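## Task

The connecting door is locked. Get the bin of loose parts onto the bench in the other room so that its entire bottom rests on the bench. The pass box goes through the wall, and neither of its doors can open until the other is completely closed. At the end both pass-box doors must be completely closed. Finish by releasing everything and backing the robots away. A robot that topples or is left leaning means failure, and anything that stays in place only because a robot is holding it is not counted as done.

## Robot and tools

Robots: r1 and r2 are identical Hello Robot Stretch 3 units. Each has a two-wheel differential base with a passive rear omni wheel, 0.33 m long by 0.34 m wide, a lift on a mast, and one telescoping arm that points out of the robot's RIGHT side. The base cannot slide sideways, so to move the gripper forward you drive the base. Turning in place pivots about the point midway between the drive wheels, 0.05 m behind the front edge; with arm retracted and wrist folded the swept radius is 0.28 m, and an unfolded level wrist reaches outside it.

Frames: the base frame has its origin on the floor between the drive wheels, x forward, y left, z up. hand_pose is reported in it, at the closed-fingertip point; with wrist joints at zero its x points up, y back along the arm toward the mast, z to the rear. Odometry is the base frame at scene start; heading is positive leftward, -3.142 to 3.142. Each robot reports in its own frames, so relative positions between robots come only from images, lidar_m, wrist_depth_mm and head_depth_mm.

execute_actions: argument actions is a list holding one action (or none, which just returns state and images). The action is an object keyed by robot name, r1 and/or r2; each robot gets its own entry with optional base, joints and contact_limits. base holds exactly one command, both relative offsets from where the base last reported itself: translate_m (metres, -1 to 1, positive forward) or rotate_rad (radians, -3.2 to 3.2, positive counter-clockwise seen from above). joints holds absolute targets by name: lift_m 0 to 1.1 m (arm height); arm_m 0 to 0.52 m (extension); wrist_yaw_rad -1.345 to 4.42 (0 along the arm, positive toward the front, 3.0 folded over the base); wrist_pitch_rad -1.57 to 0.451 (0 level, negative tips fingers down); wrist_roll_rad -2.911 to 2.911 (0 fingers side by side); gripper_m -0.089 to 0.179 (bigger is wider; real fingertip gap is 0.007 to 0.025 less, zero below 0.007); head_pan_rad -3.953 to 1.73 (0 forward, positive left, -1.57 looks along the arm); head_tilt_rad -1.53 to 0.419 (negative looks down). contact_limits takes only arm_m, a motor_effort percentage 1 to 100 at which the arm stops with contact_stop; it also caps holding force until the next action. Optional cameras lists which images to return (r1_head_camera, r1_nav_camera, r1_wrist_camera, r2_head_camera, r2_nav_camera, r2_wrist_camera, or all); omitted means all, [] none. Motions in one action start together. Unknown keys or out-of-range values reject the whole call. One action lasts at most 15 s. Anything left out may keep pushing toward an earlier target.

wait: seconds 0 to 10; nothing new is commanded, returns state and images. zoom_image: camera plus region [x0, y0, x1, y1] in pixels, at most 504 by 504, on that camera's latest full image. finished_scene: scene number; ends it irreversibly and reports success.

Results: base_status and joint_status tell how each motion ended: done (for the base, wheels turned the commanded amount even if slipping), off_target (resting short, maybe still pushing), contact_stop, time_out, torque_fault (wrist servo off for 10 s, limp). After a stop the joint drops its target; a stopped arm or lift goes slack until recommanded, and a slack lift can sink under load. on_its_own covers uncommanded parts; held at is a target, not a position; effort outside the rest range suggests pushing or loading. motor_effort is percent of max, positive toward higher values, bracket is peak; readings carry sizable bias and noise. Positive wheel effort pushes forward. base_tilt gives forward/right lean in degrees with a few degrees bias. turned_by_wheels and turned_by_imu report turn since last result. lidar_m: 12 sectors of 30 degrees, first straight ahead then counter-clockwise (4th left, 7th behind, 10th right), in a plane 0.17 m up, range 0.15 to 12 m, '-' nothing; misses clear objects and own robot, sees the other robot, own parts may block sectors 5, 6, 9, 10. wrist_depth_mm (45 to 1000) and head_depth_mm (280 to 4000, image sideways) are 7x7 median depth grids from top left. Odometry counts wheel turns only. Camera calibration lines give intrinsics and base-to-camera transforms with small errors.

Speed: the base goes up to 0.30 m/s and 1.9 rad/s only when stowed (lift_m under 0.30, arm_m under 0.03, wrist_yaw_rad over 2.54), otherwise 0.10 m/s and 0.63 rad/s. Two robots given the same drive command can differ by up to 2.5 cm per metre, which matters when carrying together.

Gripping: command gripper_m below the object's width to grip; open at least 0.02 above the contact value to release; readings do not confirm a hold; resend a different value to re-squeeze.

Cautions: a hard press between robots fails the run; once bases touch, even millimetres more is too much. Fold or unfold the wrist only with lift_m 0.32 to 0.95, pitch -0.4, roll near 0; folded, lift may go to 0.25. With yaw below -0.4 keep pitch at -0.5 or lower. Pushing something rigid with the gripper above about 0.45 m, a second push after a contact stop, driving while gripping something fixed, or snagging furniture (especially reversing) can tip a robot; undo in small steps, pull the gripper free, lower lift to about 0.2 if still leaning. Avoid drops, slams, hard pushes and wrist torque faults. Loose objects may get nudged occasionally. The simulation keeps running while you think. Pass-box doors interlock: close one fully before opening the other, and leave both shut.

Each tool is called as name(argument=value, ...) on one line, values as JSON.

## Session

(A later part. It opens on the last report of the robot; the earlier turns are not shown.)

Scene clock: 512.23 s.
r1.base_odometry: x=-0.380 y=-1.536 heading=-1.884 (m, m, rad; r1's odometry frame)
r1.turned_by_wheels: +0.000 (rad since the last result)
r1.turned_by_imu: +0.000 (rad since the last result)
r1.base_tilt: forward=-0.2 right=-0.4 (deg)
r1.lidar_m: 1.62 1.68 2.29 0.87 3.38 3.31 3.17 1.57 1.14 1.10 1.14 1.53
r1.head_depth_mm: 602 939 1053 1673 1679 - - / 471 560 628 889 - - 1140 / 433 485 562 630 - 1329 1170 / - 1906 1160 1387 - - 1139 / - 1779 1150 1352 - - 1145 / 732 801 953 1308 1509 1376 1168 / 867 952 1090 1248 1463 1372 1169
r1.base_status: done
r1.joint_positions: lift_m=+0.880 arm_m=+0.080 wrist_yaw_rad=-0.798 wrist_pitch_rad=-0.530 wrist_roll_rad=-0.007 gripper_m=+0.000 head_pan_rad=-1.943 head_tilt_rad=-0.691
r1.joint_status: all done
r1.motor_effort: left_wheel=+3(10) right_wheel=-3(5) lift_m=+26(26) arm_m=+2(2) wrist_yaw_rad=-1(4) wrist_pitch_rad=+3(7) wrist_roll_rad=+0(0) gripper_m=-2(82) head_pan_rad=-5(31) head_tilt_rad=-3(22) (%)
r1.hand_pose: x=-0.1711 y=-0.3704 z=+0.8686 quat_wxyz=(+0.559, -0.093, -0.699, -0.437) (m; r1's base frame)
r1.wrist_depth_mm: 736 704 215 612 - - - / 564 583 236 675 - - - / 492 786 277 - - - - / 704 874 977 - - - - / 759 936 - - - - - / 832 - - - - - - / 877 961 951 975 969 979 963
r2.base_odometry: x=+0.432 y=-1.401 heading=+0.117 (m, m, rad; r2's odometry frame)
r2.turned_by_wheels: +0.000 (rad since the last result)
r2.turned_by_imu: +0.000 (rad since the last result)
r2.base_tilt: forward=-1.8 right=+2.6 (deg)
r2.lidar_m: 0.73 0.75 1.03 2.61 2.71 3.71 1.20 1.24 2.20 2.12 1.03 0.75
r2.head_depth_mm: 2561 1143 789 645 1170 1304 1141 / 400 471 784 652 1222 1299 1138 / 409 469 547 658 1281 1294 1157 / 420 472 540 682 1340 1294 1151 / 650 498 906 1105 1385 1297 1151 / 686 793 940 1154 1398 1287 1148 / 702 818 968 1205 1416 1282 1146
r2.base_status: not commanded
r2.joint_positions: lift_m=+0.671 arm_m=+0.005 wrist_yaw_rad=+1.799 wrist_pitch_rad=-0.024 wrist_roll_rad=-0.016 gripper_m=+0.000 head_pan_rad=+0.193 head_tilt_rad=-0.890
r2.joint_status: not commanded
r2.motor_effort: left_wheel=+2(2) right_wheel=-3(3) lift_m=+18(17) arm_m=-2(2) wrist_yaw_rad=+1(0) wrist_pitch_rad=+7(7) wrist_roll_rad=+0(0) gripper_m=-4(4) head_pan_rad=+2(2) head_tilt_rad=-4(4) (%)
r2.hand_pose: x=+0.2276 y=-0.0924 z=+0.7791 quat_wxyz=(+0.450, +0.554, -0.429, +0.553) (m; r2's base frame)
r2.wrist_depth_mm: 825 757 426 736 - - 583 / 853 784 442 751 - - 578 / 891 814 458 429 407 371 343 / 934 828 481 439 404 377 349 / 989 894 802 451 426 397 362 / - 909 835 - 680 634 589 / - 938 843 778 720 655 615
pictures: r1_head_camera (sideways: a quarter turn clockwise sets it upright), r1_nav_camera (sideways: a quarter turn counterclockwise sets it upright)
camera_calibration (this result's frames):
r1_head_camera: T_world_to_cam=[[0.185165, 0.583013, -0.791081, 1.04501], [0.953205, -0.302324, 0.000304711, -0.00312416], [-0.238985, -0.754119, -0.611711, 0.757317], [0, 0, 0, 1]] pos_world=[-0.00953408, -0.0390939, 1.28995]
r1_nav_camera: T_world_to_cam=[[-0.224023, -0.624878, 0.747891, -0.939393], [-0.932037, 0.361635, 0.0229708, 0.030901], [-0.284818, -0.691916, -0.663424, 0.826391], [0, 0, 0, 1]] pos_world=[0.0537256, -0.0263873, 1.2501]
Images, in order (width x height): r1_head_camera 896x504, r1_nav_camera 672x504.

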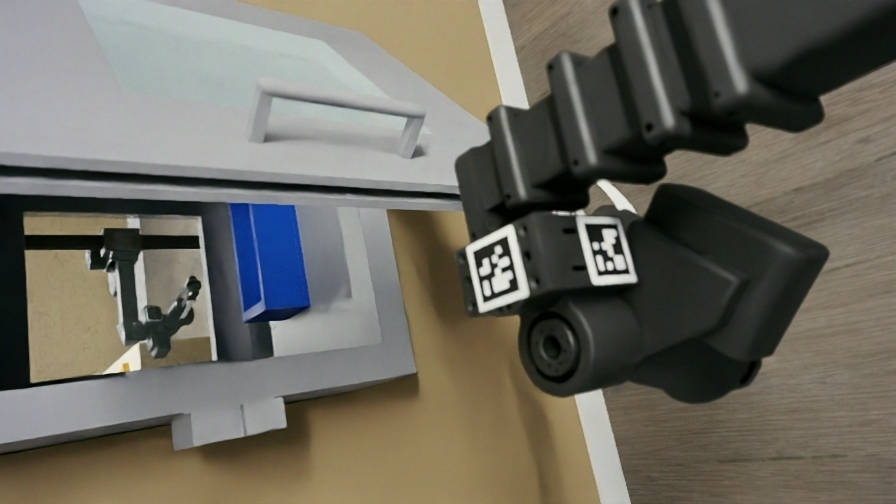

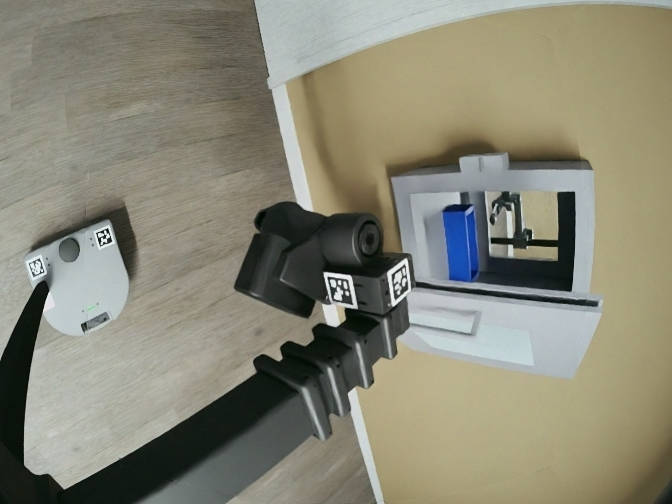

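execute_actions(actions=[{"r1":{"joints":{"arm_m":0.29},"contact_limits":{"arm_m":30}}}], cameras=["r1_wrist_camera","r1_nav_camera"])

Scene clock: 523.60 s.
r1.base_odometry: x=-0.380 y=-1.536 heading=-1.884 (m, m, rad; r1's odometry frame)
r1.turned_by_wheels: +0.000 (rad since the last result)
r1.turned_by_imu: +0.000 (rad since the last result)
r1.base_tilt: forward=-0.2 right=-0.4 (deg)
r1.lidar_m: 1.62 1.68 2.29 0.87 3.37 3.28 3.16 1.57 1.14 1.10 1.14 1.52
r1.head_depth_mm: 601 940 1054 1667 1688 - - / 471 560 627 903 - - 1144 / 432 485 562 - - 1349 1160 / - 1887 1191 1469 1599 1360 1165 / - 1758 - 1455 1548 1361 1165 / 730 802 863 - 1512 1363 1168 / 864 952 1092 1250 1464 1374 1167
r1.base_status: not commanded
r1.joint_positions: lift_m=+0.880 arm_m=+0.290 wrist_yaw_rad=-0.799 wrist_pitch_rad=-0.530 wrist_roll_rad=-0.007 gripper_m=+0.000 head_pan_rad=-1.943 head_tilt_rad=-0.691
r1.joint_status: all done
r1.motor_effort: left_wheel=+2(3) right_wheel=-3(3) lift_m=+26(26) arm_m=+2(3) wrist_yaw_rad=+0(1) wrist_pitch_rad=+3(3) wrist_roll_rad=+0(0) gripper_m=-1(3) head_pan_rad=-4(5) head_tilt_rad=-4(4) (%)
r1.contact_limits: arm_m 30 (drawing in: default 16, maximum 26; extending or still: default 22, maximum 36)
r1.hand_pose: x=-0.1712 y=-0.5802 z=+0.8685 quat_wxyz=(+0.559, -0.093, -0.699, -0.437) (m; r1's base frame)
r1.wrist_depth_mm: 667 552 643 688 621 140 86 / 535 547 575 626 587 136 85 / 314 444 489 974 346 131 83 / 349 408 824 - 292 128 93 / 562 683 915 - 274 124 106 / 625 757 938 - 224 132 - / 685 800 971 981 288 157 952
r2.base_odometry: x=+0.432 y=-1.401 heading=+0.117 (m, m, rad; r2's odometry frame)
r2.turned_by_wheels: +0.000 (rad since the last result)
r2.turned_by_imu: +0.000 (rad since the last result)
r2.base_tilt: forward=-1.6 right=+2.5 (deg)
r2.lidar_m: 0.73 0.75 1.03 2.62 2.71 3.70 1.19 1.24 2.20 2.12 1.03 0.75
r2.head_depth_mm: 2542 1141 789 645 1165 1299 1145 / 400 471 784 651 1222 1303 1140 / 410 469 548 657 1279 1295 1156 / 420 471 539 684 1341 1286 1152 / 650 498 907 1107 1393 1295 1148 / 685 792 939 1154 1406 1284 1146 / 703 817 974 1203 1423 1284 1147
r2.base_status: not commanded
r2.joint_positions: lift_m=+0.671 arm_m=+0.005 wrist_yaw_rad=+1.799 wrist_pitch_rad=-0.024 wrist_roll_rad=-0.016 gripper_m=+0.000 head_pan_rad=+0.193 head_tilt_rad=-0.890
r2.joint_status: not commanded
r2.motor_effort: left_wheel=+2(2) right_wheel=-3(3) lift_m=+17(17) arm_m=-2(2) wrist_yaw_rad=+0(0) wrist_pitch_rad=+7(7) wrist_roll_rad=+0(0) gripper_m=-3(4) head_pan_rad=+3(3) head_tilt_rad=-4(3) (%)
r2.hand_pose: x=+0.2276 y=-0.0924 z=+0.7791 quat_wxyz=(+0.450, +0.554, -0.429, +0.553) (m; r2's base frame)
r2.wrist_depth_mm: 819 756 427 731 - - 580 / 867 782 442 741 - - 578 / 883 806 464 433 403 371 344 / 949 848 477 438 405 377 352 / 996 881 782 455 427 395 362 / - 929 845 - 680 637 604 / - 936 866 774 713 657 612
pictures: r1_nav_camera (sideways: a quarter turn counterclockwise sets it upright), r1_wrist_camera
camera_calibration (this result's frames):
r1_nav_camera: T_world_to_cam=[[-0.224147, -0.625044, 0.747715, -0.939163], [-0.932009, 0.361706, 0.0229703, 0.0309015], [-0.284811, -0.691729, -0.663622, 0.826649], [0, 0, 0, 1]] pos_world=[0.0537284, -0.0263784, 1.2501]
r1_wrist_camera: T_world_to_cam=[[-0.699832, 0.711818, 0.0595863, 0.230503], [0.443265, 0.498182, -0.745206, 1.04184], [-0.560136, -0.495106, -0.664167, 0.361389], [0, 0, 0, 1]] pos_world=[-0.0980725, -0.504178, 1.00268]
Images, in order (width x height): r1_nav_camera 672x504, r1_wrist_camera 644x364.

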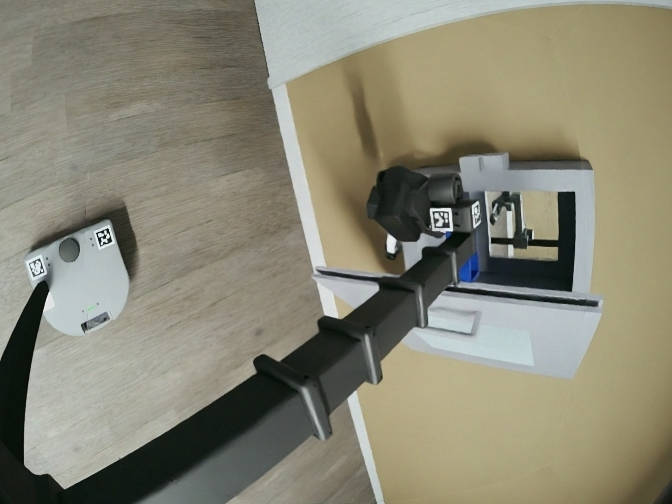

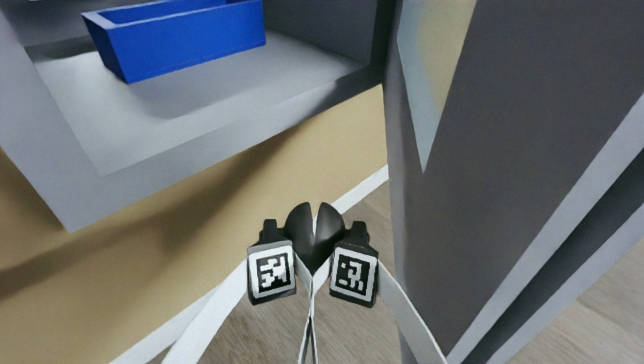

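execute_actions(actions=[{"r1":{"base":{"translate_m":-0.09},"joints":{"arm_m":0.27}}}], cameras=[])

execute_actions(actions=[{"r1":{"base":{"translate_m":-0.16},"joints":{"arm_m":0.17}}}], cameras=["r1_wrist_camera","r1_nav_camera"])

Scene clock: 535.10 s.
r1.base_odometry: x=-0.352 y=-1.451 heading=-1.884 (m, m, rad; r1's odometry frame)
r1.turned_by_wheels: +0.000 (rad since the last result)
r1.turned_by_imu: +0.000 (rad since the last result)
r1.base_tilt: forward=-0.3 right=-0.3 (deg)
r1.lidar_m: 1.71 1.77 0.89 0.89 3.34 3.18 3.07 1.57 1.14 1.10 1.14 1.53
r1.head_depth_mm: 753 1141 1393 1674 1682 - - / 523 980 926 1557 - - 1140 / 408 471 546 - - 1350 1163 / 392 442 482 1452 1551 1356 1162 / - 1718 1140 - 1553 1365 1172 / 3621 1404 1228 - 1516 1364 1169 / 725 780 1058 1247 1467 1368 1171
r1.base_status: done
r1.joint_positions: lift_m=+0.880 arm_m=+0.270 wrist_yaw_rad=-0.798 wrist_pitch_rad=-0.534 wrist_roll_rad=-0.007 gripper_m=+0.000 head_pan_rad=-1.943 head_tilt_rad=-0.691
r1.joint_status: all done
r1.motor_effort: left_wheel=+3(9) right_wheel=-3(18) lift_m=+26(27) arm_m=-2(2) wrist_yaw_rad=-1(9) wrist_pitch_rad=+5(5) wrist_roll_rad=+1(0) gripper_m=-3(2) head_pan_rad=-4(5) head_tilt_rad=-3(4) (%)
r1.hand_pose: x=-0.1707 y=-0.5604 z=+0.8677 quat_wxyz=(+0.558, -0.091, -0.699, -0.438) (m; r1's base frame)
r1.wrist_depth_mm: 536 561 655 568 974 80 53 / 516 543 576 599 378 80 53 / 439 444 493 975 161 79 52 / 377 436 836 - 158 78 52 / 578 728 928 - 154 77 51 / 637 796 973 - 133 76 52 / 691 906 959 957 172 76 52
r2.base_odometry: x=+0.432 y=-1.401 heading=+0.117 (m, m, rad; r2's odometry frame)
r2.turned_by_wheels: +0.000 (rad since the last result)
r2.turned_by_imu: +0.000 (rad since the last result)
r2.base_tilt: forward=-1.8 right=+2.5 (deg)
r2.lidar_m: 0.72 0.75 1.03 2.61 2.71 3.72 1.20 1.24 2.20 2.12 1.03 0.75
r2.head_depth_mm: 2455 1167 790 646 1169 1300 1139 / 401 471 787 651 1222 1300 1141 / 410 469 548 656 1273 1292 1153 / 420 472 539 682 1345 1288 1148 / 650 499 908 1104 1390 1293 1150 / 686 793 938 1154 1408 1284 1147 / 703 817 974 1204 1426 1283 1143
r2.base_status: not commanded
r2.joint_positions: lift_m=+0.671 arm_m=+0.005 wrist_yaw_rad=+1.799 wrist_pitch_rad=-0.024 wrist_roll_rad=-0.016 gripper_m=+0.000 head_pan_rad=+0.193 head_tilt_rad=-0.890
r2.joint_status: not commanded
r2.motor_effort: left_wheel=+2(2) right_wheel=-3(3) lift_m=+17(17) arm_m=-2(3) wrist_yaw_rad=+1(0) wrist_pitch_rad=+7(7) wrist_roll_rad=+0(0) gripper_m=-3(4) head_pan_rad=+2(3) head_tilt_rad=-4(4) (%)
r2.hand_pose: x=+0.2276 y=-0.0924 z=+0.7791 quat_wxyz=(+0.450, +0.554, -0.429, +0.553) (m; r2's base frame)
r2.wrist_depth_mm: 823 766 428 731 - - 585 / 869 786 447 734 - - 583 / 892 816 461 433 405 373 344 / 937 844 480 436 405 377 351 / 985 881 795 455 423 396 362 / - 921 830 - 676 638 595 / - 946 852 780 732 647 611
pictures: none
No camera images: the call's "cameras" was empty. Leave "cameras" out to get every camera's image.

Scene clock: 538.23 s.
r1.base_odometry: x=-0.303 y=-1.298 heading=-1.884 (m, m, rad; r1's odometry frame)
r1.turned_by_wheels: +0.000 (rad since the last result)
r1.turned_by_imu: +0.000 (rad since the last result)
r1.base_tilt: forward=-0.3 right=-0.4 (deg)
r1.lidar_m: 1.87 1.94 0.93 0.91 0.89 3.04 2.91 1.57 1.14 1.10 1.14 1.53
r1.head_depth_mm: 1054 1201 1378 1668 1681 - - / 1000 1139 1297 1500 - - 1138 / 795 356 393 418 - 1300 1166 / 1019 1159 1160 - 1598 1355 1165 / 1249 1403 1151 - - 1361 1167 / - 1761 1110 999 1512 1371 1166 / 3639 2810 1127 1247 1458 1360 1173
r1.base_status: done
r1.joint_positions: lift_m=+0.880 arm_m=+0.170 wrist_yaw_rad=-0.798 wrist_pitch_rad=-0.534 wrist_roll_rad=-0.007 gripper_m=+0.000 head_pan_rad=-1.943 head_tilt_rad=-0.691
r1.joint_status: all done
r1.motor_effort: left_wheel=+2(7) right_wheel=-3(22) lift_m=+26(26) arm_m=-2(1) wrist_yaw_rad=-1(9) wrist_pitch_rad=+5(5) wrist_roll_rad=+0(0) gripper_m=-2(3) head_pan_rad=-4(5) head_tilt_rad=-4(4) (%)
r1.hand_pose: x=-0.1707 y=-0.4604 z=+0.8677 quat_wxyz=(+0.558, -0.091, -0.699, -0.438) (m; r1's base frame)
r1.wrist_depth_mm: 553 663 520 954 98 67 51 / 545 575 566 - 103 70 53 / 445 500 856 370 108 72 54 / 541 780 975 274 115 75 55 / 689 851 - - 122 78 57 / 753 920 - - 120 81 59 / 811 932 959 935 155 85 61
r2.base_odometry: x=+0.432 y=-1.401 heading=+0.117 (m, m, rad; r2's odometry frame)
r2.turned_by_wheels: +0.000 (rad since the last result)
r2.turned_by_imu: +0.000 (rad since the last result)
r2.base_tilt: forward=-1.7 right=+2.6 (deg)
r2.lidar_m: 0.73 0.75 1.03 2.61 2.71 3.70 1.20 1.24 2.21 2.13 1.03 0.75
r2.head_depth_mm: 1290 2015 788 645 1169 1300 1143 / 400 471 784 651 1223 1292 1139 / 410 469 547 657 1280 1298 1149 / 420 472 539 683 1344 1286 1151 / 650 498 905 1104 1389 1289 1155 / 685 794 937 1153 1411 1295 1150 / 702 815 975 1205 1421 1283 1145
r2.base_status: not commanded
r2.joint_positions: lift_m=+0.671 arm_m=+0.005 wrist_yaw_rad=+1.799 wrist_pitch_rad=-0.024 wrist_roll_rad=-0.016 gripper_m=+0.000 head_pan_rad=+0.193 head_tilt_rad=-0.890
r2.joint_status: not commanded
r2.motor_effort: left_wheel=+2(2) right_wheel=-3(3) lift_m=+17(18) arm_m=-2(2) wrist_yaw_rad=+0(0) wrist_pitch_rad=+8(7) wrist_roll_rad=+1(1) gripper_m=-4(3) head_pan_rad=+3(2) head_tilt_rad=-4(5) (%)
r2.hand_pose: x=+0.2276 y=-0.0924 z=+0.7791 quat_wxyz=(+0.450, +0.554, -0.429, +0.553) (m; r2's base frame)
r2.wrist_depth_mm: 809 764 425 745 - - 583 / 859 791 439 750 - - 577 / 876 810 460 428 402 374 347 / 929 847 480 437 405 376 350 / 982 866 789 452 423 394 360 / - 915 821 - 676 637 587 / - 961 868 785 717 651 614
pictures: r1_nav_camera (sideways: a quarter turn counterclockwise sets it upright), r1_wrist_camera
camera_calibration (this result's frames):
r1_nav_camera: T_world_to_cam=[[-0.224179, -0.625071, 0.747683, -0.939121], [-0.931998, 0.361734, 0.0229702, 0.0309015], [-0.28482, -0.69169, -0.663658, 0.826696], [0, 0, 0, 1]] pos_world=[0.0537285, -0.0263775, 1.2501]
r1_wrist_camera: T_world_to_cam=[[-0.700592, 0.711071, 0.0595654, 0.145194], [0.444871, 0.500528, -0.742672, 0.980492], [-0.557907, -0.493812, -0.667001, 0.423908], [0, 0, 0, 1]] pos_world=[-0.0979692, -0.384676, 1.00228]
Images, in order (width x height): r1_nav_camera 672x504, r1_wrist_camera 644x364.

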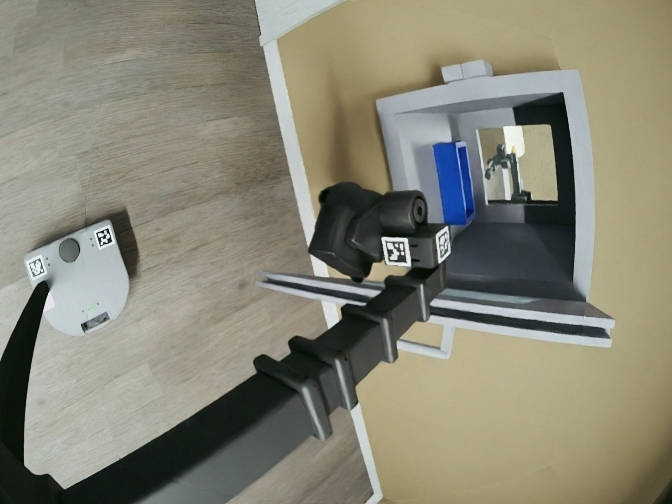

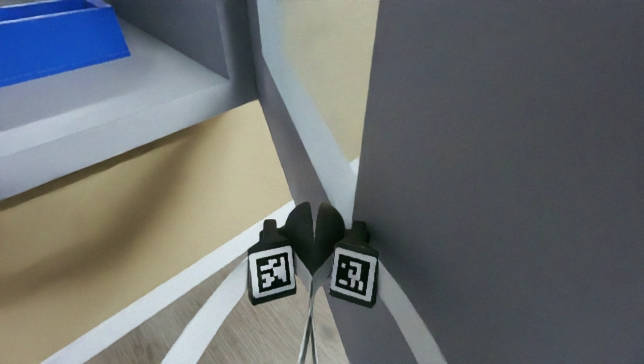

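execute_actions(actions=[{"r1":{"base":{"translate_m":-0.18},"joints":{"arm_m":0.14,"wrist_yaw_rad":-1.1}}}], cameras=["r1_head_camera","r1_nav_camera"])

Scene clock: 545.57 s.
r1.base_odometry: x=-0.247 y=-1.127 heading=-1.884 (m, m, rad; r1's odometry frame)
r1.turned_by_wheels: +0.000 (rad since the last result)
r1.turned_by_imu: +0.000 (rad since the last result)
r1.base_tilt: forward=-0.3 right=-0.3 (deg)
r1.lidar_m: 2.06 2.13 1.01 0.86 3.37 2.84 2.73 1.57 1.14 1.10 1.14 1.53
r1.head_depth_mm: 466 1200 1382 647 657 - - / 526 1153 1339 765 - - 1137 / 604 1098 1252 820 - 1360 1166 / 706 796 912 - - 1366 1164 / 771 897 1051 - - 1301 1169 / 1162 1358 1107 1258 1480 1339 1167 / 3677 1696 1101 1254 1462 1364 1175
r1.base_status: done
r1.joint_positions: lift_m=+0.880 arm_m=+0.140 wrist_yaw_rad=-1.098 wrist_pitch_rad=-0.534 wrist_roll_rad=-0.007 gripper_m=+0.000 head_pan_rad=-1.943 head_tilt_rad=-0.691
r1.joint_status: all done
r1.motor_effort: left_wheel=+3(9) right_wheel=-3(21) lift_m=+26(26) arm_m=-1(3) wrist_yaw_rad=-2(38) wrist_pitch_rad=+5(5) wrist_roll_rad=+0(0) gripper_m=-2(6) head_pan_rad=-5(5) head_tilt_rad=-3(3) (%)
r1.hand_pose: x=-0.2069 y=-0.3798 z=+0.8677 quat_wxyz=(+0.487, -0.195, -0.677, -0.516) (m; r1's base frame)
r1.wrist_depth_mm: 605 759 - - 222 207 - / 363 775 - - 244 226 - / 407 367 336 316 273 258 - / 678 430 383 339 308 - - / 742 968 - - 351 - - / 782 - - - - - - / 842 944 934 938 982 997 982
r2.base_odometry: x=+0.432 y=-1.401 heading=+0.117 (m, m, rad; r2's odometry frame)
r2.turned_by_wheels: +0.000 (rad since the last result)
r2.turned_by_imu: +0.000 (rad since the last result)
r2.base_tilt: forward=-1.7 right=+2.6 (deg)
r2.lidar_m: 0.72 0.75 1.03 2.61 2.71 3.70 1.20 1.24 2.20 2.12 1.03 0.75
r2.head_depth_mm: 3078 2558 790 646 1170 1298 1140 / 400 472 787 651 1217 1301 1140 / 410 469 548 656 1281 1293 1155 / 420 472 538 682 1341 1291 1148 / 652 499 908 1108 1383 1292 1152 / 685 792 939 1149 1396 1285 1149 / 703 817 975 1208 1424 1281 1146
r2.base_status: not commanded
r2.joint_positions: lift_m=+0.671 arm_m=+0.005 wrist_yaw_rad=+1.799 wrist_pitch_rad=-0.024 wrist_roll_rad=-0.016 gripper_m=+0.000 head_pan_rad=+0.193 head_tilt_rad=-0.890
r2.joint_status: not commanded
r2.motor_effort: left_wheel=+2(3) right_wheel=-3(3) lift_m=+17(17) arm_m=-2(2) wrist_yaw_rad=+0(0) wrist_pitch_rad=+7(7) wrist_roll_rad=+0(0) gripper_m=-4(4) head_pan_rad=+2(2) head_tilt_rad=-4(4) (%)
r2.hand_pose: x=+0.2276 y=-0.0924 z=+0.7791 quat_wxyz=(+0.450, +0.554, -0.429, +0.553) (m; r2's base frame)
r2.wrist_depth_mm: 818 763 426 738 - - 590 / 858 778 447 748 - - 573 / 887 813 463 432 410 374 346 / 921 835 476 439 405 377 349 / 957 881 786 458 428 395 361 / - 906 840 - 679 644 597 / - 969 864 786 725 656 613
pictures: r1_head_camera (sideways: a quarter turn clockwise sets it upright), r1_nav_camera (sideways: a quarter turn counterclockwise sets it upright)
camera_calibration (this result's frames):
r1_head_camera: T_world_to_cam=[[0.185321, 0.583224, -0.79089, 1.04476], [0.953171, -0.302432, 0.000325044, -0.00315042], [-0.239001, -0.753913, -0.611959, 0.757639], [0, 0, 0, 1]] pos_world=[-0.00953713, -0.0390886, 1.28994]
r1_nav_camera: T_world_to_cam=[[-0.224179, -0.625071, 0.747683, -0.939121], [-0.931999, 0.361733, 0.0229702, 0.0309015], [-0.28482, -0.69169, -0.663658, 0.826696], [0, 0, 0, 1]] pos_world=[0.0537285, -0.0263775, 1.2501]
Images, in order (width x height): r1_head_camera 896x504, r1_nav_camera 672x504.

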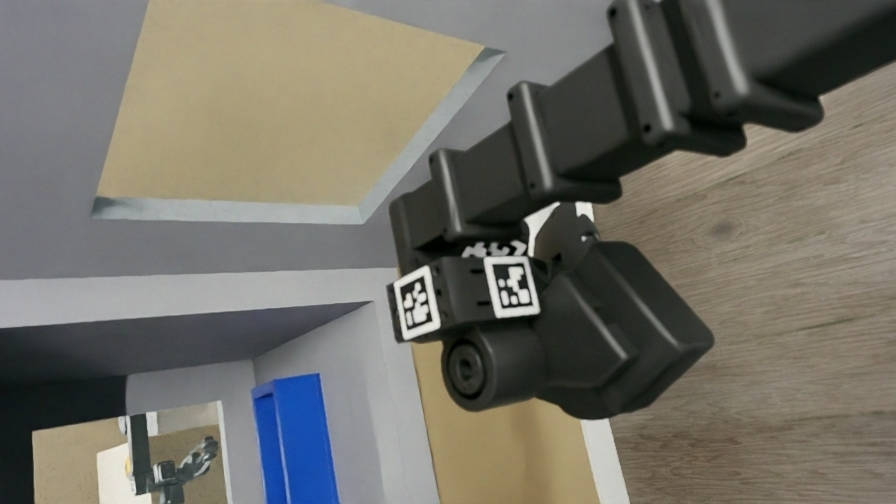

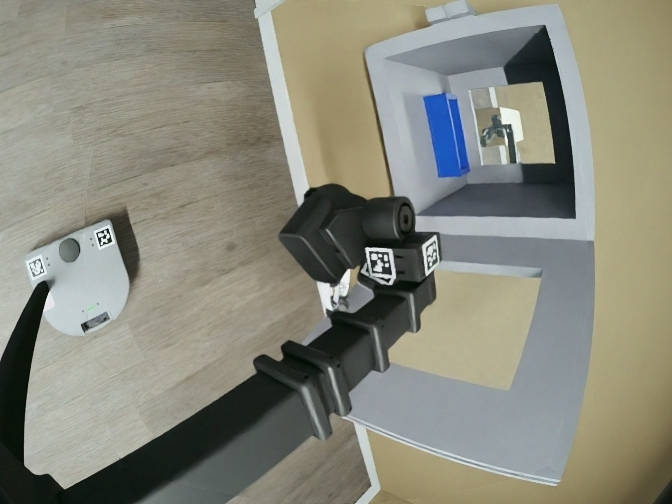

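execute_actions(actions=[{"r1":{"base":{"rotate_rad":-1.362},"joints":{"arm_m":0.01,"wrist_yaw_rad":1.5,"wrist_pitch_rad":-1.57,"lift_m":0.99,"head_pan_rad":-0.6,"head_tilt_rad":-0.6}}}], cameras=["r1_nav_camera"])

Scene clock: 565.33 s.
r1.base_odometry: x=-0.247 y=-1.127 heading=+3.037 (m, m, rad; r1's odometry frame)
r1.turned_by_wheels: -1.362 (rad since the last result)
r1.turned_by_imu: -1.360 (rad since the last result)
r1.base_tilt: forward=-0.3 right=-0.4 (deg)
r1.lidar_m: 1.10 1.23 1.98 2.05 1.03 1.02 0.86 3.30 2.74 2.48 1.32 1.10
r1.head_depth_mm: 443 481 1333 569 608 1328 1207 / 496 553 1297 1488 715 1441 1213 / 572 1098 1234 1304 1618 1427 1204 / 666 739 848 959 1571 1445 1212 / 742 822 938 1071 1479 1439 1216 / 851 1256 1316 1071 1409 1443 1212 / 829 3207 1198 1020 1340 1441 1212
r1.base_status: done
r1.joint_positions: lift_m=+0.990 arm_m=+0.010 wrist_yaw_rad=+1.498 wrist_pitch_rad=-1.558 wrist_roll_rad=-0.007 gripper_m=+0.000 head_pan_rad=-0.607 head_tilt_rad=-0.606
r1.joint_status: all done
joint sent to its limit — the command would take r1.wrist_pitch_rad past its lower limit, so that joint was sent only as far as its limit.
r1.motor_effort: left_wheel=+3(10) right_wheel=-4(6) lift_m=+37(40) arm_m=-2(1) wrist_yaw_rad=+3(1) wrist_pitch_rad=-3(2) wrist_roll_rad=+0(0) gripper_m=-2(2) head_pan_rad=+4(57) head_tilt_rad=+1(9) (%)
r1.hand_pose: x=-0.0421 y=-0.1539 z=+0.8720 quat_wxyz=(+0.707, +0.706, -0.028, -0.019) (m; r1's base frame)
r1.wrist_depth_mm: 943 975 967 964 988 942 949 / 989 953 989 990 - 987 - / - - - - - - - / - - - - - - - / - - - - - - - / - - - - - - - / - - - - - - -
r2.base_odometry: x=+0.432 y=-1.401 heading=+0.117 (m, m, rad; r2's odometry frame)
r2.turned_by_wheels: +0.000 (rad since the last result)
r2.turned_by_imu: +0.000 (rad since the last result)
r2.base_tilt: forward=-1.7 right=+2.5 (deg)
r2.lidar_m: 0.73 0.75 1.03 2.61 2.71 3.72 1.20 1.24 2.21 2.12 1.03 0.75
r2.head_depth_mm: 3077 1954 790 646 1168 1307 1138 / 400 471 783 653 1214 1300 1143 / 410 469 547 657 1285 1295 1157 / 419 471 540 681 1341 1290 1147 / 651 498 906 1102 1385 1291 1149 / 685 793 941 1153 1405 1291 1147 / 703 816 976 1210 1421 1278 1145
r2.base_status: not commanded
r2.joint_positions: lift_m=+0.671 arm_m=+0.005 wrist_yaw_rad=+1.799 wrist_pitch_rad=-0.024 wrist_roll_rad=-0.016 gripper_m=+0.000 head_pan_rad=+0.193 head_tilt_rad=-0.890
r2.joint_status: not commanded
r2.motor_effort: left_wheel=+3(2) right_wheel=-3(3) lift_m=+18(17) arm_m=-2(2) wrist_yaw_rad=+0(0) wrist_pitch_rad=+7(7) wrist_roll_rad=+0(0) gripper_m=-4(3) head_pan_rad=+2(3) head_tilt_rad=-5(4) (%)
r2.hand_pose: x=+0.2276 y=-0.0924 z=+0.7791 quat_wxyz=(+0.450, +0.554, -0.429, +0.553) (m; r2's base frame)
r2.wrist_depth_mm: 818 763 425 734 - - 583 / 850 782 449 750 - - 575 / 905 819 463 432 406 373 346 / 928 846 479 437 405 379 353 / 954 862 788 458 426 395 367 / - 891 841 - 680 642 595 / - 950 869 778 735 655 612
pictures: r1_nav_camera (sideways: a quarter turn counterclockwise sets it upright)
camera_calibration (this result's frames):
r1_nav_camera: T_world_to_cam=[[0.501323, -0.325734, 0.801606, -1.01383], [-0.570353, -0.821076, 0.0230519, 0.0285866], [0.650671, -0.468755, -0.597408, 0.734809], [0, 0, 0, 1]] pos_world=[0.046444, 0.0376767, 1.25102]
Images, in order (width x height): r1_nav_camera 672x504.

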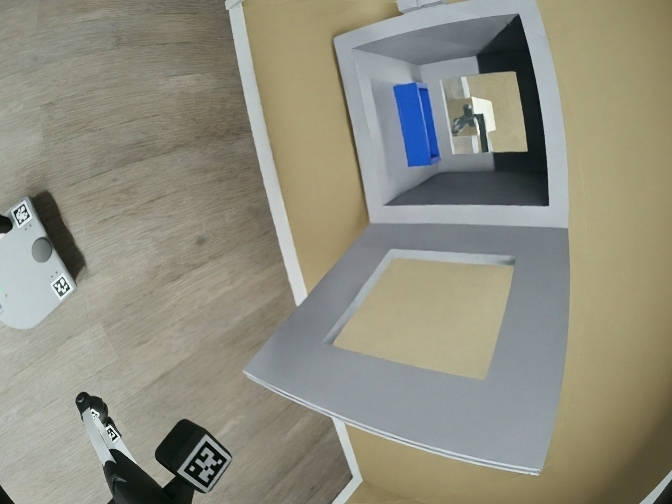

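execute_actions(actions=[{"r1":{"base":{"translate_m":0.57}}}], cameras=[])

execute_actions(actions=[{"r1":{"base":{"rotate_rad":1.362},"joints":{"head_pan_rad":-1.57,"head_tilt_rad":-0.6,"gripper_m":0.179}}}], cameras=["r1_nav_camera","r1_head_camera"])

Scene clock: 579.20 s.
r1.base_odometry: x=-0.814 y=-1.068 heading=+3.037 (m, m, rad; r1's odometry frame)
r1.turned_by_wheels: +0.000 (rad since the last result)
r1.turned_by_imu: -0.001 (rad since the last result)
r1.base_tilt: forward=-0.3 right=-0.3 (deg)
r1.lidar_m: 0.54 0.60 0.92 1.94 2.17 1.48 1.43 3.46 2.85 1.21 0.65 0.54
r1.head_depth_mm: 290 423 449 479 533 616 1203 / 283 501 543 586 637 618 1185 / - 624 684 757 737 603 1128 / - 809 899 932 720 601 1085 / - 1361 2829 958 699 603 1000 / - - 2773 934 689 604 543 / - 2877 2566 917 678 605 521
r1.base_status: done
r1.joint_positions: lift_m=+0.990 arm_m=+0.010 wrist_yaw_rad=+1.498 wrist_pitch_rad=-1.558 wrist_roll_rad=-0.007 gripper_m=+0.000 head_pan_rad=-0.607 head_tilt_rad=-0.606
r1.joint_status: not commanded
r1.motor_effort: left_wheel=+3(10) right_wheel=-4(6) lift_m=+37(37) arm_m=-2(2) wrist_yaw_rad=+3(2) wrist_pitch_rad=-3(2) wrist_roll_rad=+0(0) gripper_m=-2(3) head_pan_rad=+5(4) head_tilt_rad=+2(2) (%)
r1.hand_pose: x=-0.0421 y=-0.1539 z=+0.8720 quat_wxyz=(+0.707, +0.706, -0.028, -0.019) (m; r1's base frame)
r1.wrist_depth_mm: 962 937 986 973 945 932 296 / 968 989 979 - 996 990 300 / - - - - - - 302 / - - - - - - 303 / - - - - - - 309 / - - - - - - 313 / - - - - - - 317
r2.base_odometry: x=+0.432 y=-1.401 heading=+0.117 (m, m, rad; r2's odometry frame)
r2.turned_by_wheels: +0.000 (rad since the last result)
r2.turned_by_imu: +0.000 (rad since the last result)
r2.base_tilt: forward=-1.6 right=+2.4 (deg)
r2.lidar_m: 0.72 0.75 1.03 2.61 2.72 3.71 1.19 1.24 2.20 2.12 1.03 0.75
r2.head_depth_mm: 2955 2543 790 646 1171 1307 1140 / 400 471 785 651 1225 1293 1139 / 410 469 548 657 1281 1294 1156 / 420 472 538 682 1337 1301 1148 / 651 499 908 1108 1384 1293 1153 / 686 792 939 1155 1402 1286 1147 / 705 817 973 1204 1422 1283 1146
r2.base_status: not commanded
r2.joint_positions: lift_m=+0.671 arm_m=+0.005 wrist_yaw_rad=+1.799 wrist_pitch_rad=-0.024 wrist_roll_rad=-0.016 gripper_m=+0.000 head_pan_rad=+0.193 head_tilt_rad=-0.890
r2.joint_status: not commanded
r2.motor_effort: left_wheel=+2(2) right_wheel=-3(3) lift_m=+17(17) arm_m=-2(2) wrist_yaw_rad=+0(0) wrist_pitch_rad=+7(7) wrist_roll_rad=+0(0) gripper_m=-3(4) head_pan_rad=+3(2) head_tilt_rad=-4(4) (%)
r2.hand_pose: x=+0.2276 y=-0.0924 z=+0.7791 quat_wxyz=(+0.450, +0.554, -0.429, +0.553) (m; r2's base frame)
r2.wrist_depth_mm: 815 753 425 740 - - 585 / 866 774 445 752 - - 577 / 903 811 464 433 410 374 347 / 942 857 475 439 406 376 350 / 968 880 794 455 429 395 361 / - 911 829 - 689 636 595 / - 950 852 786 732 660 608
pictures: none
No camera images: the call's "cameras" was empty. Leave "cameras" out to get every camera's image.

Scene clock: 582.33 s.
r1.base_odometry: x=-0.814 y=-1.068 heading=-1.884 (m, m, rad; r1's odometry frame)
r1.turned_by_wheels: +1.362 (rad since the last result)
r1.turned_by_imu: +1.359 (rad since the last result)
r1.base_tilt: forward=-0.3 right=-0.3 (deg)
r1.lidar_m: 1.94 2.01 1.49 1.43 3.94 2.96 2.16 0.77 0.56 0.54 0.56 0.77
r1.head_depth_mm: - 1305 898 945 - - - / - - 3344 956 - - - / - 3018 2659 957 701 - 1076 / - - 3195 956 698 612 - / - 798 883 930 744 604 1047 / - 618 631 647 662 587 1075 / - 449 456 465 473 514 1092
r1.base_status: done
r1.joint_positions: lift_m=+0.990 arm_m=+0.010 wrist_yaw_rad=+1.498 wrist_pitch_rad=-1.558 wrist_roll_rad=-0.007 gripper_m=+0.179 head_pan_rad=-1.563 head_tilt_rad=-0.606
r1.joint_status: all done
r1.motor_effort: left_wheel=-4(9) right_wheel=+3(6) lift_m=+37(37) arm_m=-2(2) wrist_yaw_rad=+2(3) wrist_pitch_rad=-3(3) wrist_roll_rad=+1(0) gripper_m=+0(82) head_pan_rad=-5(56) head_tilt_rad=+2(2) (%)
r1.hand_pose: x=-0.0422 y=-0.1539 z=+0.8720 quat_wxyz=(+0.707, +0.706, -0.028, -0.019) (m; r1's base frame)
r1.wrist_depth_mm: 952 947 947 976 946 284 259 / 960 965 976 977 984 287 270 / - - - - - 289 276 / - - - - - 295 285 / - - - - - 333 293 / - - - - - 356 305 / - - - - - 319 314
r2.base_odometry: x=+0.432 y=-1.401 heading=+0.117 (m, m, rad; r2's odometry frame)
r2.turned_by_wheels: +0.000 (rad since the last result)
r2.turned_by_imu: +0.000 (rad since the last result)
r2.base_tilt: forward=-1.6 right=+2.6 (deg)
r2.lidar_m: 0.72 0.75 1.03 2.61 2.71 3.71 1.20 1.24 2.20 2.13 1.03 0.75
r2.head_depth_mm: 3078 1450 791 646 1170 1302 1140 / 400 471 786 652 1217 1296 1139 / 410 469 547 657 1278 1291 1155 / 420 472 540 682 1341 1295 1150 / 650 498 907 1105 1381 1288 1149 / 686 794 940 1154 1412 1284 1149 / 704 815 973 1204 1418 1285 1145
r2.base_status: not commanded
r2.joint_positions: lift_m=+0.671 arm_m=+0.005 wrist_yaw_rad=+1.799 wrist_pitch_rad=-0.024 wrist_roll_rad=-0.016 gripper_m=+0.000 head_pan_rad=+0.193 head_tilt_rad=-0.890
r2.joint_status: not commanded
r2.motor_effort: left_wheel=+2(2) right_wheel=-3(3) lift_m=+18(18) arm_m=-2(2) wrist_yaw_rad=+1(0) wrist_pitch_rad=+7(7) wrist_roll_rad=+1(0) gripper_m=-4(4) head_pan_rad=+3(3) head_tilt_rad=-4(4) (%)
r2.hand_pose: x=+0.2276 y=-0.0924 z=+0.7791 quat_wxyz=(+0.450, +0.554, -0.429, +0.553) (m; r2's base frame)
r2.wrist_depth_mm: 816 753 427 740 - - 585 / 853 797 447 740 - - 579 / 889 804 461 431 402 372 342 / 930 832 479 436 403 375 353 / 962 882 790 455 424 394 363 / - 905 860 - 675 642 590 / - 958 855 767 726 656 608
pictures: r1_head_camera (sideways: a quarter turn clockwise sets it upright), r1_nav_camera (sideways: a quarter turn counterclockwise sets it upright)
camera_calibration (this result's frames):
r1_head_camera: T_world_to_cam=[[-0.043695, 0.540541, -0.840182, 1.11042], [0.997354, 0.0725076, -0.00522036, 0.00379984], [0.0580977, -0.838187, -0.54228, 0.665176], [0, 0, 0, 1]] pos_world=[0.00608493, -0.042963, 1.29369]
r1_nav_camera: T_world_to_cam=[[0.0231596, -0.597315, 0.801672, -1.011], [-0.999704, -0.00782278, 0.0230519, 0.0312056], [-0.00749793, -0.801968, -0.597319, 0.738709], [0, 0, 0, 1]] pos_world=[0.0601496, -0.0112225, 1.25102]
Images, in order (width x height): r1_head_camera 896x504, r1_nav_camera 672x504.

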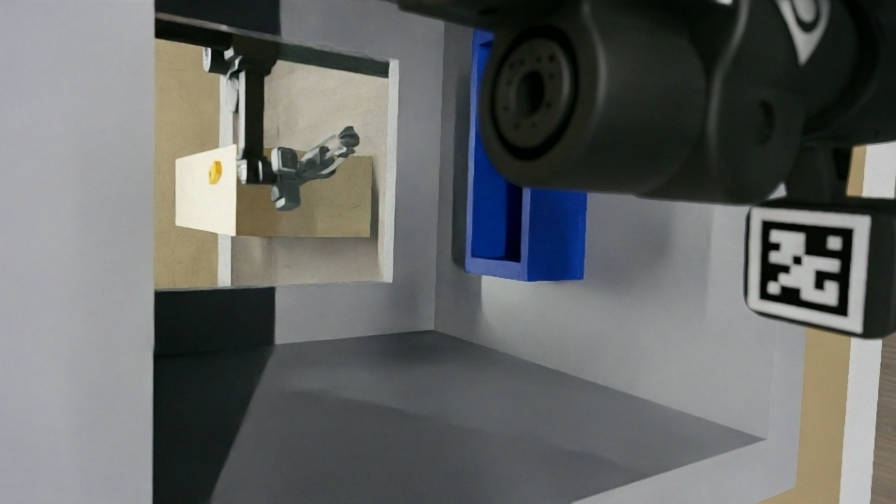

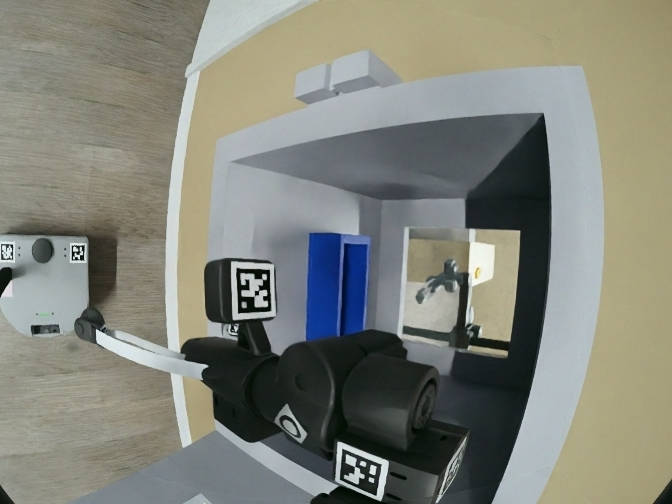

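execute_actions(actions=[{"r1":{"base":{"translate_m":-0.03},"joints":{"arm_m":0.477}}}], cameras=["r1_nav_camera","r1_wrist_camera"])

Scene clock: 592.53 s.
r1.base_odometry: x=-0.805 y=-1.039 heading=-1.884 (m, m, rad; r1's odometry frame)
r1.turned_by_wheels: +0.000 (rad since the last result)
r1.turned_by_imu: +0.000 (rad since the last result)
r1.base_tilt: forward=-0.3 right=-0.3 (deg)
r1.lidar_m: 1.97 2.04 1.50 1.43 3.94 2.91 2.16 0.77 0.56 0.54 0.56 0.77
r1.head_depth_mm: - - 879 907 703 601 988 / - - 2955 954 697 601 1006 / - - 2773 959 698 601 1020 / - - 2964 952 697 601 1037 / - 828 911 967 720 602 1059 / - 717 730 748 709 604 1079 / - 522 528 537 548 559 1094
r1.base_status: done
r1.joint_positions: lift_m=+0.990 arm_m=+0.477 wrist_yaw_rad=+1.499 wrist_pitch_rad=-1.558 wrist_roll_rad=-0.007 gripper_m=+0.179 head_pan_rad=-1.563 head_tilt_rad=-0.606
r1.joint_status: all done
r1.motor_effort: left_wheel=-3(11) right_wheel=+2(3) lift_m=+37(37) arm_m=+2(1) wrist_yaw_rad=+2(3) wrist_pitch_rad=-3(2) wrist_roll_rad=+0(0) gripper_m=+1(0) head_pan_rad=-5(5) head_tilt_rad=+2(1) (%)
r1.hand_pose: x=-0.0422 y=-0.6205 z=+0.8720 quat_wxyz=(+0.707, +0.706, -0.027, -0.019) (m; r1's base frame)
r1.wrist_depth_mm: 259 258 213 251 255 260 260 / 266 265 244 256 264 266 267 / 272 274 235 265 269 275 272 / 284 282 270 269 282 282 280 / 291 289 265 279 287 290 288 / 300 300 291 288 298 304 283 / 312 312 279 275 308 312 309
r2.base_odometry: x=+0.432 y=-1.401 heading=+0.117 (m, m, rad; r2's odometry frame)
r2.turned_by_wheels: +0.000 (rad since the last result)
r2.turned_by_imu: +0.000 (rad since the last result)
r2.base_tilt: forward=-1.7 right=+2.5 (deg)
r2.lidar_m: 0.73 0.75 1.03 2.61 2.71 3.69 1.20 1.24 2.20 2.12 1.03 0.75
r2.head_depth_mm: 3085 1455 790 645 1168 1304 1142 / 400 470 785 651 1223 1293 1137 / 410 468 548 659 1279 1296 1156 / 420 472 539 682 1338 1299 1151 / 651 498 908 1103 1385 1291 1153 / 684 792 941 1151 1401 1289 1155 / 703 817 973 1204 1421 1277 1144
r2.base_status: not commanded
r2.joint_positions: lift_m=+0.671 arm_m=+0.005 wrist_yaw_rad=+1.799 wrist_pitch_rad=-0.024 wrist_roll_rad=-0.016 gripper_m=+0.000 head_pan_rad=+0.193 head_tilt_rad=-0.890
r2.joint_status: not commanded
r2.motor_effort: left_wheel=+2(2) right_wheel=-3(3) lift_m=+16(17) arm_m=-2(2) wrist_yaw_rad=+0(0) wrist_pitch_rad=+7(7) wrist_roll_rad=+0(0) gripper_m=-4(3) head_pan_rad=+2(3) head_tilt_rad=-4(4) (%)
r2.hand_pose: x=+0.2276 y=-0.0924 z=+0.7791 quat_wxyz=(+0.450, +0.554, -0.429, +0.553) (m; r2's base frame)
r2.wrist_depth_mm: 827 759 430 739 - - 581 / 859 780 448 741 - - 579 / 902 817 461 433 408 372 345 / 958 844 478 438 401 375 354 / 971 869 789 457 425 390 361 / - 911 829 - 673 649 590 / - 961 842 777 709 662 609
pictures: r1_nav_camera (sideways: a quarter turn counterclockwise sets it upright), r1_wrist_camera
camera_calibration (this result's frames):
r1_nav_camera: T_world_to_cam=[[0.0231091, -0.597299, 0.801686, -1.01102], [-0.999704, -0.00773799, 0.0230519, 0.0312056], [-0.00756541, -0.801982, -0.597301, 0.738685], [0, 0, 0, 1]] pos_world=[0.0601486, -0.0112282, 1.25102]
r1_wrist_camera: T_world_to_cam=[[-0.0189063, -0.999467, 0.0266032, -0.655056], [-0.982618, 0.0234891, 0.184147, -0.157735], [-0.184674, -0.0226592, -0.982539, 1.00264], [0, 0, 0, 1]] pos_world=[0.0177824, -0.628284, 1.0316]
Images, in order (width x height): r1_nav_camera 672x504, r1_wrist_camera 644x364.

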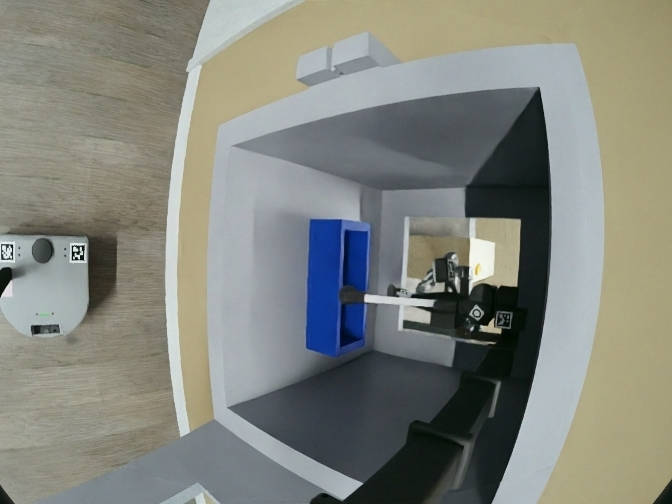

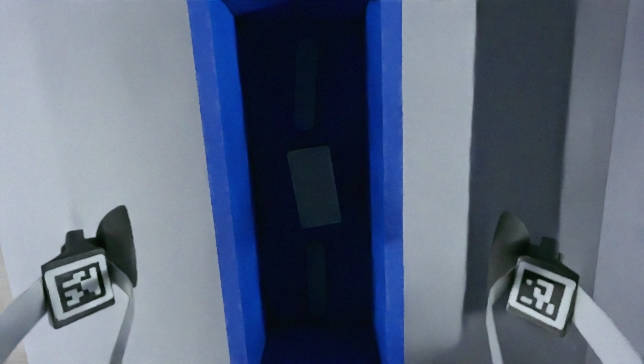

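execute_actions(actions=[{"r1":{"joints":{"arm_m":0.474,"lift_m":0.924}}}], cameras=["r1_wrist_camera"])

execute_actions(actions=[{"r1":{"joints":{"gripper_m":0.068}}}], cameras=[])

execute_actions(actions=[{"r1":{"joints":{"lift_m":0.96}}}], cameras=["r1_wrist_camera","r1_nav_camera"])

Scene clock: 601.80 s.
r1.base_odometry: x=-0.805 y=-1.039 heading=-1.884 (m, m, rad; r1's odometry frame)
r1.turned_by_wheels: +0.000 (rad since the last result)
r1.turned_by_imu: +0.000 (rad since the last result)
r1.base_tilt: forward=-0.3 right=-0.3 (deg)
r1.lidar_m: 1.97 2.04 1.49 1.43 3.93 2.92 2.16 0.77 0.56 0.54 0.56 0.76
r1.head_depth_mm: - 795 - 928 697 603 983 / - - 2973 936 696 602 1000 / - 3181 2773 931 700 602 1018 / - - 2989 957 696 603 1037 / - 828 915 964 721 602 1059 / - 715 731 748 709 603 1074 / - 521 527 537 548 560 1093
r1.base_status: not commanded
r1.joint_positions: lift_m=+0.924 arm_m=+0.474 wrist_yaw_rad=+1.499 wrist_pitch_rad=-1.558 wrist_roll_rad=-0.007 gripper_m=+0.179 head_pan_rad=-1.563 head_tilt_rad=-0.606
r1.joint_status: all done
r1.motor_effort: left_wheel=-4(4) right_wheel=+2(2) lift_m=+26(30) arm_m=-2(5) wrist_yaw_rad=+2(2) wrist_pitch_rad=-3(3) wrist_roll_rad=+0(1) gripper_m=+0(1) head_pan_rad=-5(5) head_tilt_rad=+2(2) (%)
r1.hand_pose: x=-0.0422 y=-0.6179 z=+0.8064 quat_wxyz=(+0.707, +0.706, -0.027, -0.019) (m; r1's base frame)
r1.wrist_depth_mm: 198 128 186 188 126 197 198 / 203 126 191 194 130 205 205 / 211 206 193 200 155 211 210 / 217 216 188 174 160 216 216 / 221 221 183 180 166 223 223 / - 230 177 218 172 233 232 / 238 238 173 227 180 238 239
r2.base_odometry: x=+0.432 y=-1.401 heading=+0.117 (m, m, rad; r2's odometry frame)
r2.turned_by_wheels: +0.000 (rad since the last result)
r2.turned_by_imu: +0.000 (rad since the last result)
r2.base_tilt: forward=-1.6 right=+2.5 (deg)
r2.lidar_m: 0.73 0.75 1.03 2.61 2.71 3.70 1.19 1.24 2.21 2.12 1.03 0.75
r2.head_depth_mm: 3073 1458 788 646 1165 1307 1141 / 401 470 787 652 1221 1305 1136 / 410 468 548 658 1274 1291 1158 / 419 472 539 683 1344 1293 1156 / 651 499 909 1106 1382 1291 1148 / 684 793 940 1153 1400 1290 1147 / 703 817 978 1204 1420 1285 1143
r2.base_status: not commanded
r2.joint_positions: lift_m=+0.671 arm_m=+0.005 wrist_yaw_rad=+1.799 wrist_pitch_rad=-0.024 wrist_roll_rad=-0.016 gripper_m=+0.000 head_pan_rad=+0.193 head_tilt_rad=-0.890
r2.joint_status: not commanded
r2.motor_effort: left_wheel=+2(2) right_wheel=-3(3) lift_m=+17(17) arm_m=-2(2) wrist_yaw_rad=+0(0) wrist_pitch_rad=+7(7) wrist_roll_rad=+0(0) gripper_m=-4(3) head_pan_rad=+2(2) head_tilt_rad=-4(3) (%)
r2.hand_pose: x=+0.2276 y=-0.0924 z=+0.7791 quat_wxyz=(+0.450, +0.554, -0.429, +0.553) (m; r2's base frame)
r2.wrist_depth_mm: 824 744 431 734 948 - 578 / 850 775 443 750 - - 578 / 881 814 460 431 408 372 344 / 929 832 479 437 404 376 353 / 987 873 793 457 425 395 364 / - 913 840 - 673 638 594 / - 952 854 790 726 655 602
pictures: r1_wrist_camera
camera_calibration (this result's frames):
r1_wrist_camera: T_world_to_cam=[[-0.0189065, -0.999467, 0.0266032, -0.650797], [-0.982618, 0.0234892, 0.184147, -0.14572], [-0.184674, -0.0226592, -0.982539, 0.93827], [0, 0, 0, 1]] pos_world=[0.0177824, -0.625767, 0.966034]
Images, in order (width x height): r1_wrist_camera 644x364.

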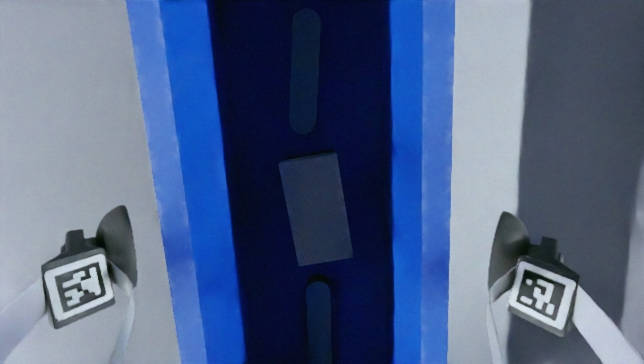

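Scene clock: 603.40 s.
r1.base_odometry: x=-0.805 y=-1.039 heading=-1.884 (m, m, rad; r1's odometry frame)
r1.turned_by_wheels: +0.000 (rad since the last result)
r1.turned_by_imu: +0.000 (rad since the last result)
r1.base_tilt: forward=-0.3 right=-0.3 (deg)
r1.lidar_m: 1.97 2.04 1.49 1.43 3.95 2.92 2.16 0.77 0.56 0.54 0.56 0.76
r1.head_depth_mm: - 796 - 927 699 601 984 / - - 2959 937 696 601 1002 / - 3146 - 930 703 601 1019 / - - 2962 955 696 603 1037 / - 830 909 962 720 602 1058 / - 715 730 747 709 604 1078 / - 520 528 538 548 559 1092
r1.base_status: not commanded
r1.joint_positions: lift_m=+0.924 arm_m=+0.474 wrist_yaw_rad=+1.499 wrist_pitch_rad=-1.558 wrist_roll_rad=-0.007 gripper_m=+0.069 head_pan_rad=-1.563 head_tilt_rad=-0.606
r1.joint_status: all done
r1.motor_effort: left_wheel=-3(4) right_wheel=+2(2) lift_m=+29(30) arm_m=-2(1) wrist_yaw_rad=+2(3) wrist_pitch_rad=-2(2) wrist_roll_rad=+0(0) gripper_m=-20(95) head_pan_rad=-5(5) head_tilt_rad=+2(2) (%)
r1.hand_pose: x=-0.0422 y=-0.6179 z=+0.8063 quat_wxyz=(+0.707, +0.706, -0.027, -0.019) (m; r1's base frame)
r1.wrist_depth_mm: 198 122 185 187 134 198 198 / 202 200 189 193 138 203 204 / 209 207 185 199 141 209 209 / 215 213 180 175 144 217 215 / 222 219 178 177 148 223 223 / 230 - 173 217 153 - 231 / 237 236 169 225 186 239 238
r2.base_odometry: x=+0.432 y=-1.401 heading=+0.117 (m, m, rad; r2's odometry frame)
r2.turned_by_wheels: +0.000 (rad since the last result)
r2.turned_by_imu: +0.000 (rad since the last result)
r2.base_tilt: forward=-1.6 right=+2.6 (deg)
r2.lidar_m: 0.72 0.75 1.03 2.61 2.71 3.71 1.19 1.24 2.20 2.13 1.03 0.75
r2.head_depth_mm: 3071 1450 787 646 1166 1296 1140 / 400 470 785 651 1222 1303 1136 / 410 468 547 657 1283 1299 1158 / 419 473 539 684 1344 1298 1149 / 651 499 911 1106 1388 1291 1153 / 685 790 941 1150 1403 1285 1145 / 703 816 972 1203 1415 1286 1145
r2.base_status: not commanded
r2.joint_positions: lift_m=+0.671 arm_m=+0.005 wrist_yaw_rad=+1.799 wrist_pitch_rad=-0.024 wrist_roll_rad=-0.016 gripper_m=+0.000 head_pan_rad=+0.193 head_tilt_rad=-0.890
r2.joint_status: not commanded
r2.motor_effort: left_wheel=+2(2) right_wheel=-3(3) lift_m=+17(18) arm_m=-2(1) wrist_yaw_rad=+0(0) wrist_pitch_rad=+8(7) wrist_roll_rad=+0(1) gripper_m=-3(4) head_pan_rad=+3(3) head_tilt_rad=-4(4) (%)
r2.hand_pose: x=+0.2276 y=-0.0924 z=+0.7791 quat_wxyz=(+0.450, +0.554, -0.429, +0.553) (m; r2's base frame)
r2.wrist_depth_mm: 815 760 426 736 942 - 586 / 848 779 444 752 - - 581 / 885 802 462 428 405 374 345 / 933 847 476 444 406 377 351 / 961 869 799 459 421 393 361 / - 922 840 - 671 646 593 / - 938 859 788 721 661 613
pictures: none
No camera images: the call's "cameras" was empty. Leave "cameras" out to get every camera's image.

Scene clock: 604.53 s.
r1.base_odometry: x=-0.805 y=-1.039 heading=-1.884 (m, m, rad; r1's odometry frame)
r1.turned_by_wheels: +0.000 (rad since the last result)
r1.turned_by_imu: +0.000 (rad since the last result)
r1.base_tilt: forward=-0.3 right=-0.3 (deg)
r1.lidar_m: 1.97 2.04 1.49 1.43 3.95 2.92 2.16 0.77 0.56 0.54 0.56 0.76
r1.head_depth_mm: - 777 - 873 694 601 988 / - - 3345 767 694 602 1004 / - - 2721 772 696 601 1019 / - - 3088 784 697 602 1040 / - 829 911 963 719 602 1057 / - 717 735 747 708 604 1075 / - 520 528 538 547 559 1096
r1.base_status: not commanded
r1.joint_positions: lift_m=+0.960 arm_m=+0.474 wrist_yaw_rad=+1.499 wrist_pitch_rad=-1.558 wrist_roll_rad=-0.007 gripper_m=+0.072 head_pan_rad=-1.563 head_tilt_rad=-0.606
r1.joint_status: all done
r1.motor_effort: left_wheel=-4(4) right_wheel=+2(2) lift_m=+42(44) arm_m=-2(2) wrist_yaw_rad=+2(2) wrist_pitch_rad=-2(2) wrist_roll_rad=+0(0) gripper_m=-19(21) head_pan_rad=-5(5) head_tilt_rad=+2(2) (%)
r1.hand_pose: x=-0.0422 y=-0.6179 z=+0.8418 quat_wxyz=(+0.707, +0.706, -0.027, -0.019) (m; r1's base frame)
r1.wrist_depth_mm: 229 228 190 192 135 230 231 / 238 235 190 197 139 239 239 / 245 242 185 201 141 244 246 / 253 250 182 176 144 252 252 / 258 257 177 178 148 260 260 / 266 - 172 216 153 - 268 / 278 277 170 220 169 275 275
r2.base_odometry: x=+0.432 y=-1.401 heading=+0.117 (m, m, rad; r2's odometry frame)
r2.turned_by_wheels: +0.000 (rad since the last result)
r2.turned_by_imu: +0.000 (rad since the last result)
r2.base_tilt: forward=-1.8 right=+2.5 (deg)
r2.lidar_m: 0.72 0.75 1.03 2.61 2.72 3.72 1.20 1.24 2.20 2.12 1.03 0.75
r2.head_depth_mm: 3096 829 787 645 1166 1301 1144 / 400 470 787 652 1218 1293 1138 / 410 469 546 658 1283 1296 1153 / 420 472 539 683 1337 1289 1152 / 651 498 907 1107 1382 1293 1155 / 685 793 941 1153 1405 1284 1144 / 703 818 973 1205 1418 1282 1144
r2.base_status: not commanded
r2.joint_positions: lift_m=+0.671 arm_m=+0.005 wrist_yaw_rad=+1.799 wrist_pitch_rad=-0.024 wrist_roll_rad=-0.016 gripper_m=+0.000 head_pan_rad=+0.193 head_tilt_rad=-0.890
r2.joint_status: not commanded
r2.motor_effort: left_wheel=+2(2) right_wheel=-3(3) lift_m=+17(17) arm_m=-2(2) wrist_yaw_rad=+0(0) wrist_pitch_rad=+8(7) wrist_roll_rad=+0(1) gripper_m=-3(4) head_pan_rad=+2(3) head_tilt_rad=-4(4) (%)
r2.hand_pose: x=+0.2276 y=-0.0924 z=+0.7791 quat_wxyz=(+0.450, +0.554, -0.429, +0.553) (m; r2's base frame)
r2.wrist_depth_mm: 821 747 432 744 - - 593 / 870 785 442 750 - - 582 / 882 821 463 434 404 375 347 / 931 843 478 438 404 375 349 / 976 886 802 456 421 397 361 / - 911 827 - 672 640 594 / - 938 860 775 717 654 611
pictures: r1_nav_camera (sideways: a quarter turn counterclockwise sets it upright), r1_wrist_camera
camera_calibration (this result's frames):
r1_nav_camera: T_world_to_cam=[[0.0231089, -0.597299, 0.801686, -1.01102], [-0.999704, -0.00773763, 0.0230519, 0.0312056], [-0.0075657, -0.801982, -0.597301, 0.738685], [0, 0, 0, 1]] pos_world=[0.0601486, -0.0112282, 1.25102]
r1_wrist_camera: T_world_to_cam=[[-0.0187165, -0.999471, 0.0266032, -0.651679], [-0.982622, 0.0233024, 0.184147, -0.152354], [-0.184669, -0.0226943, -0.982539, 0.973022], [0, 0, 0, 1]] pos_world=[0.0177837, -0.625702, 1.00142]
Images, in order (width x height): r1_nav_camera 672x504, r1_wrist_camera 644x364.

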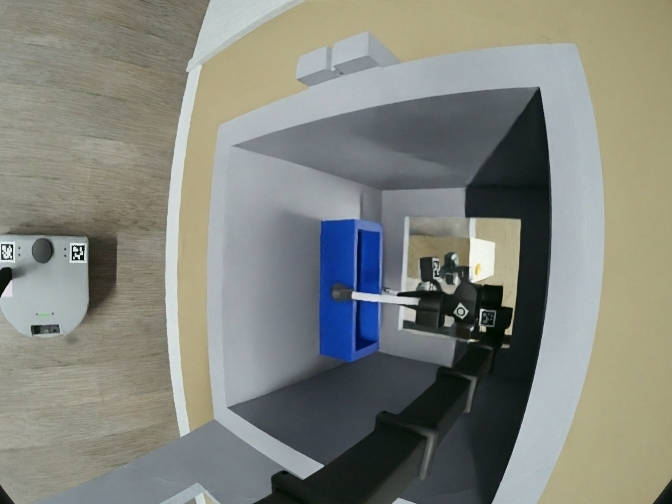

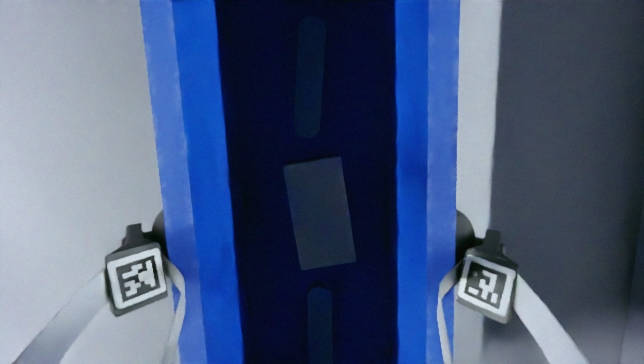

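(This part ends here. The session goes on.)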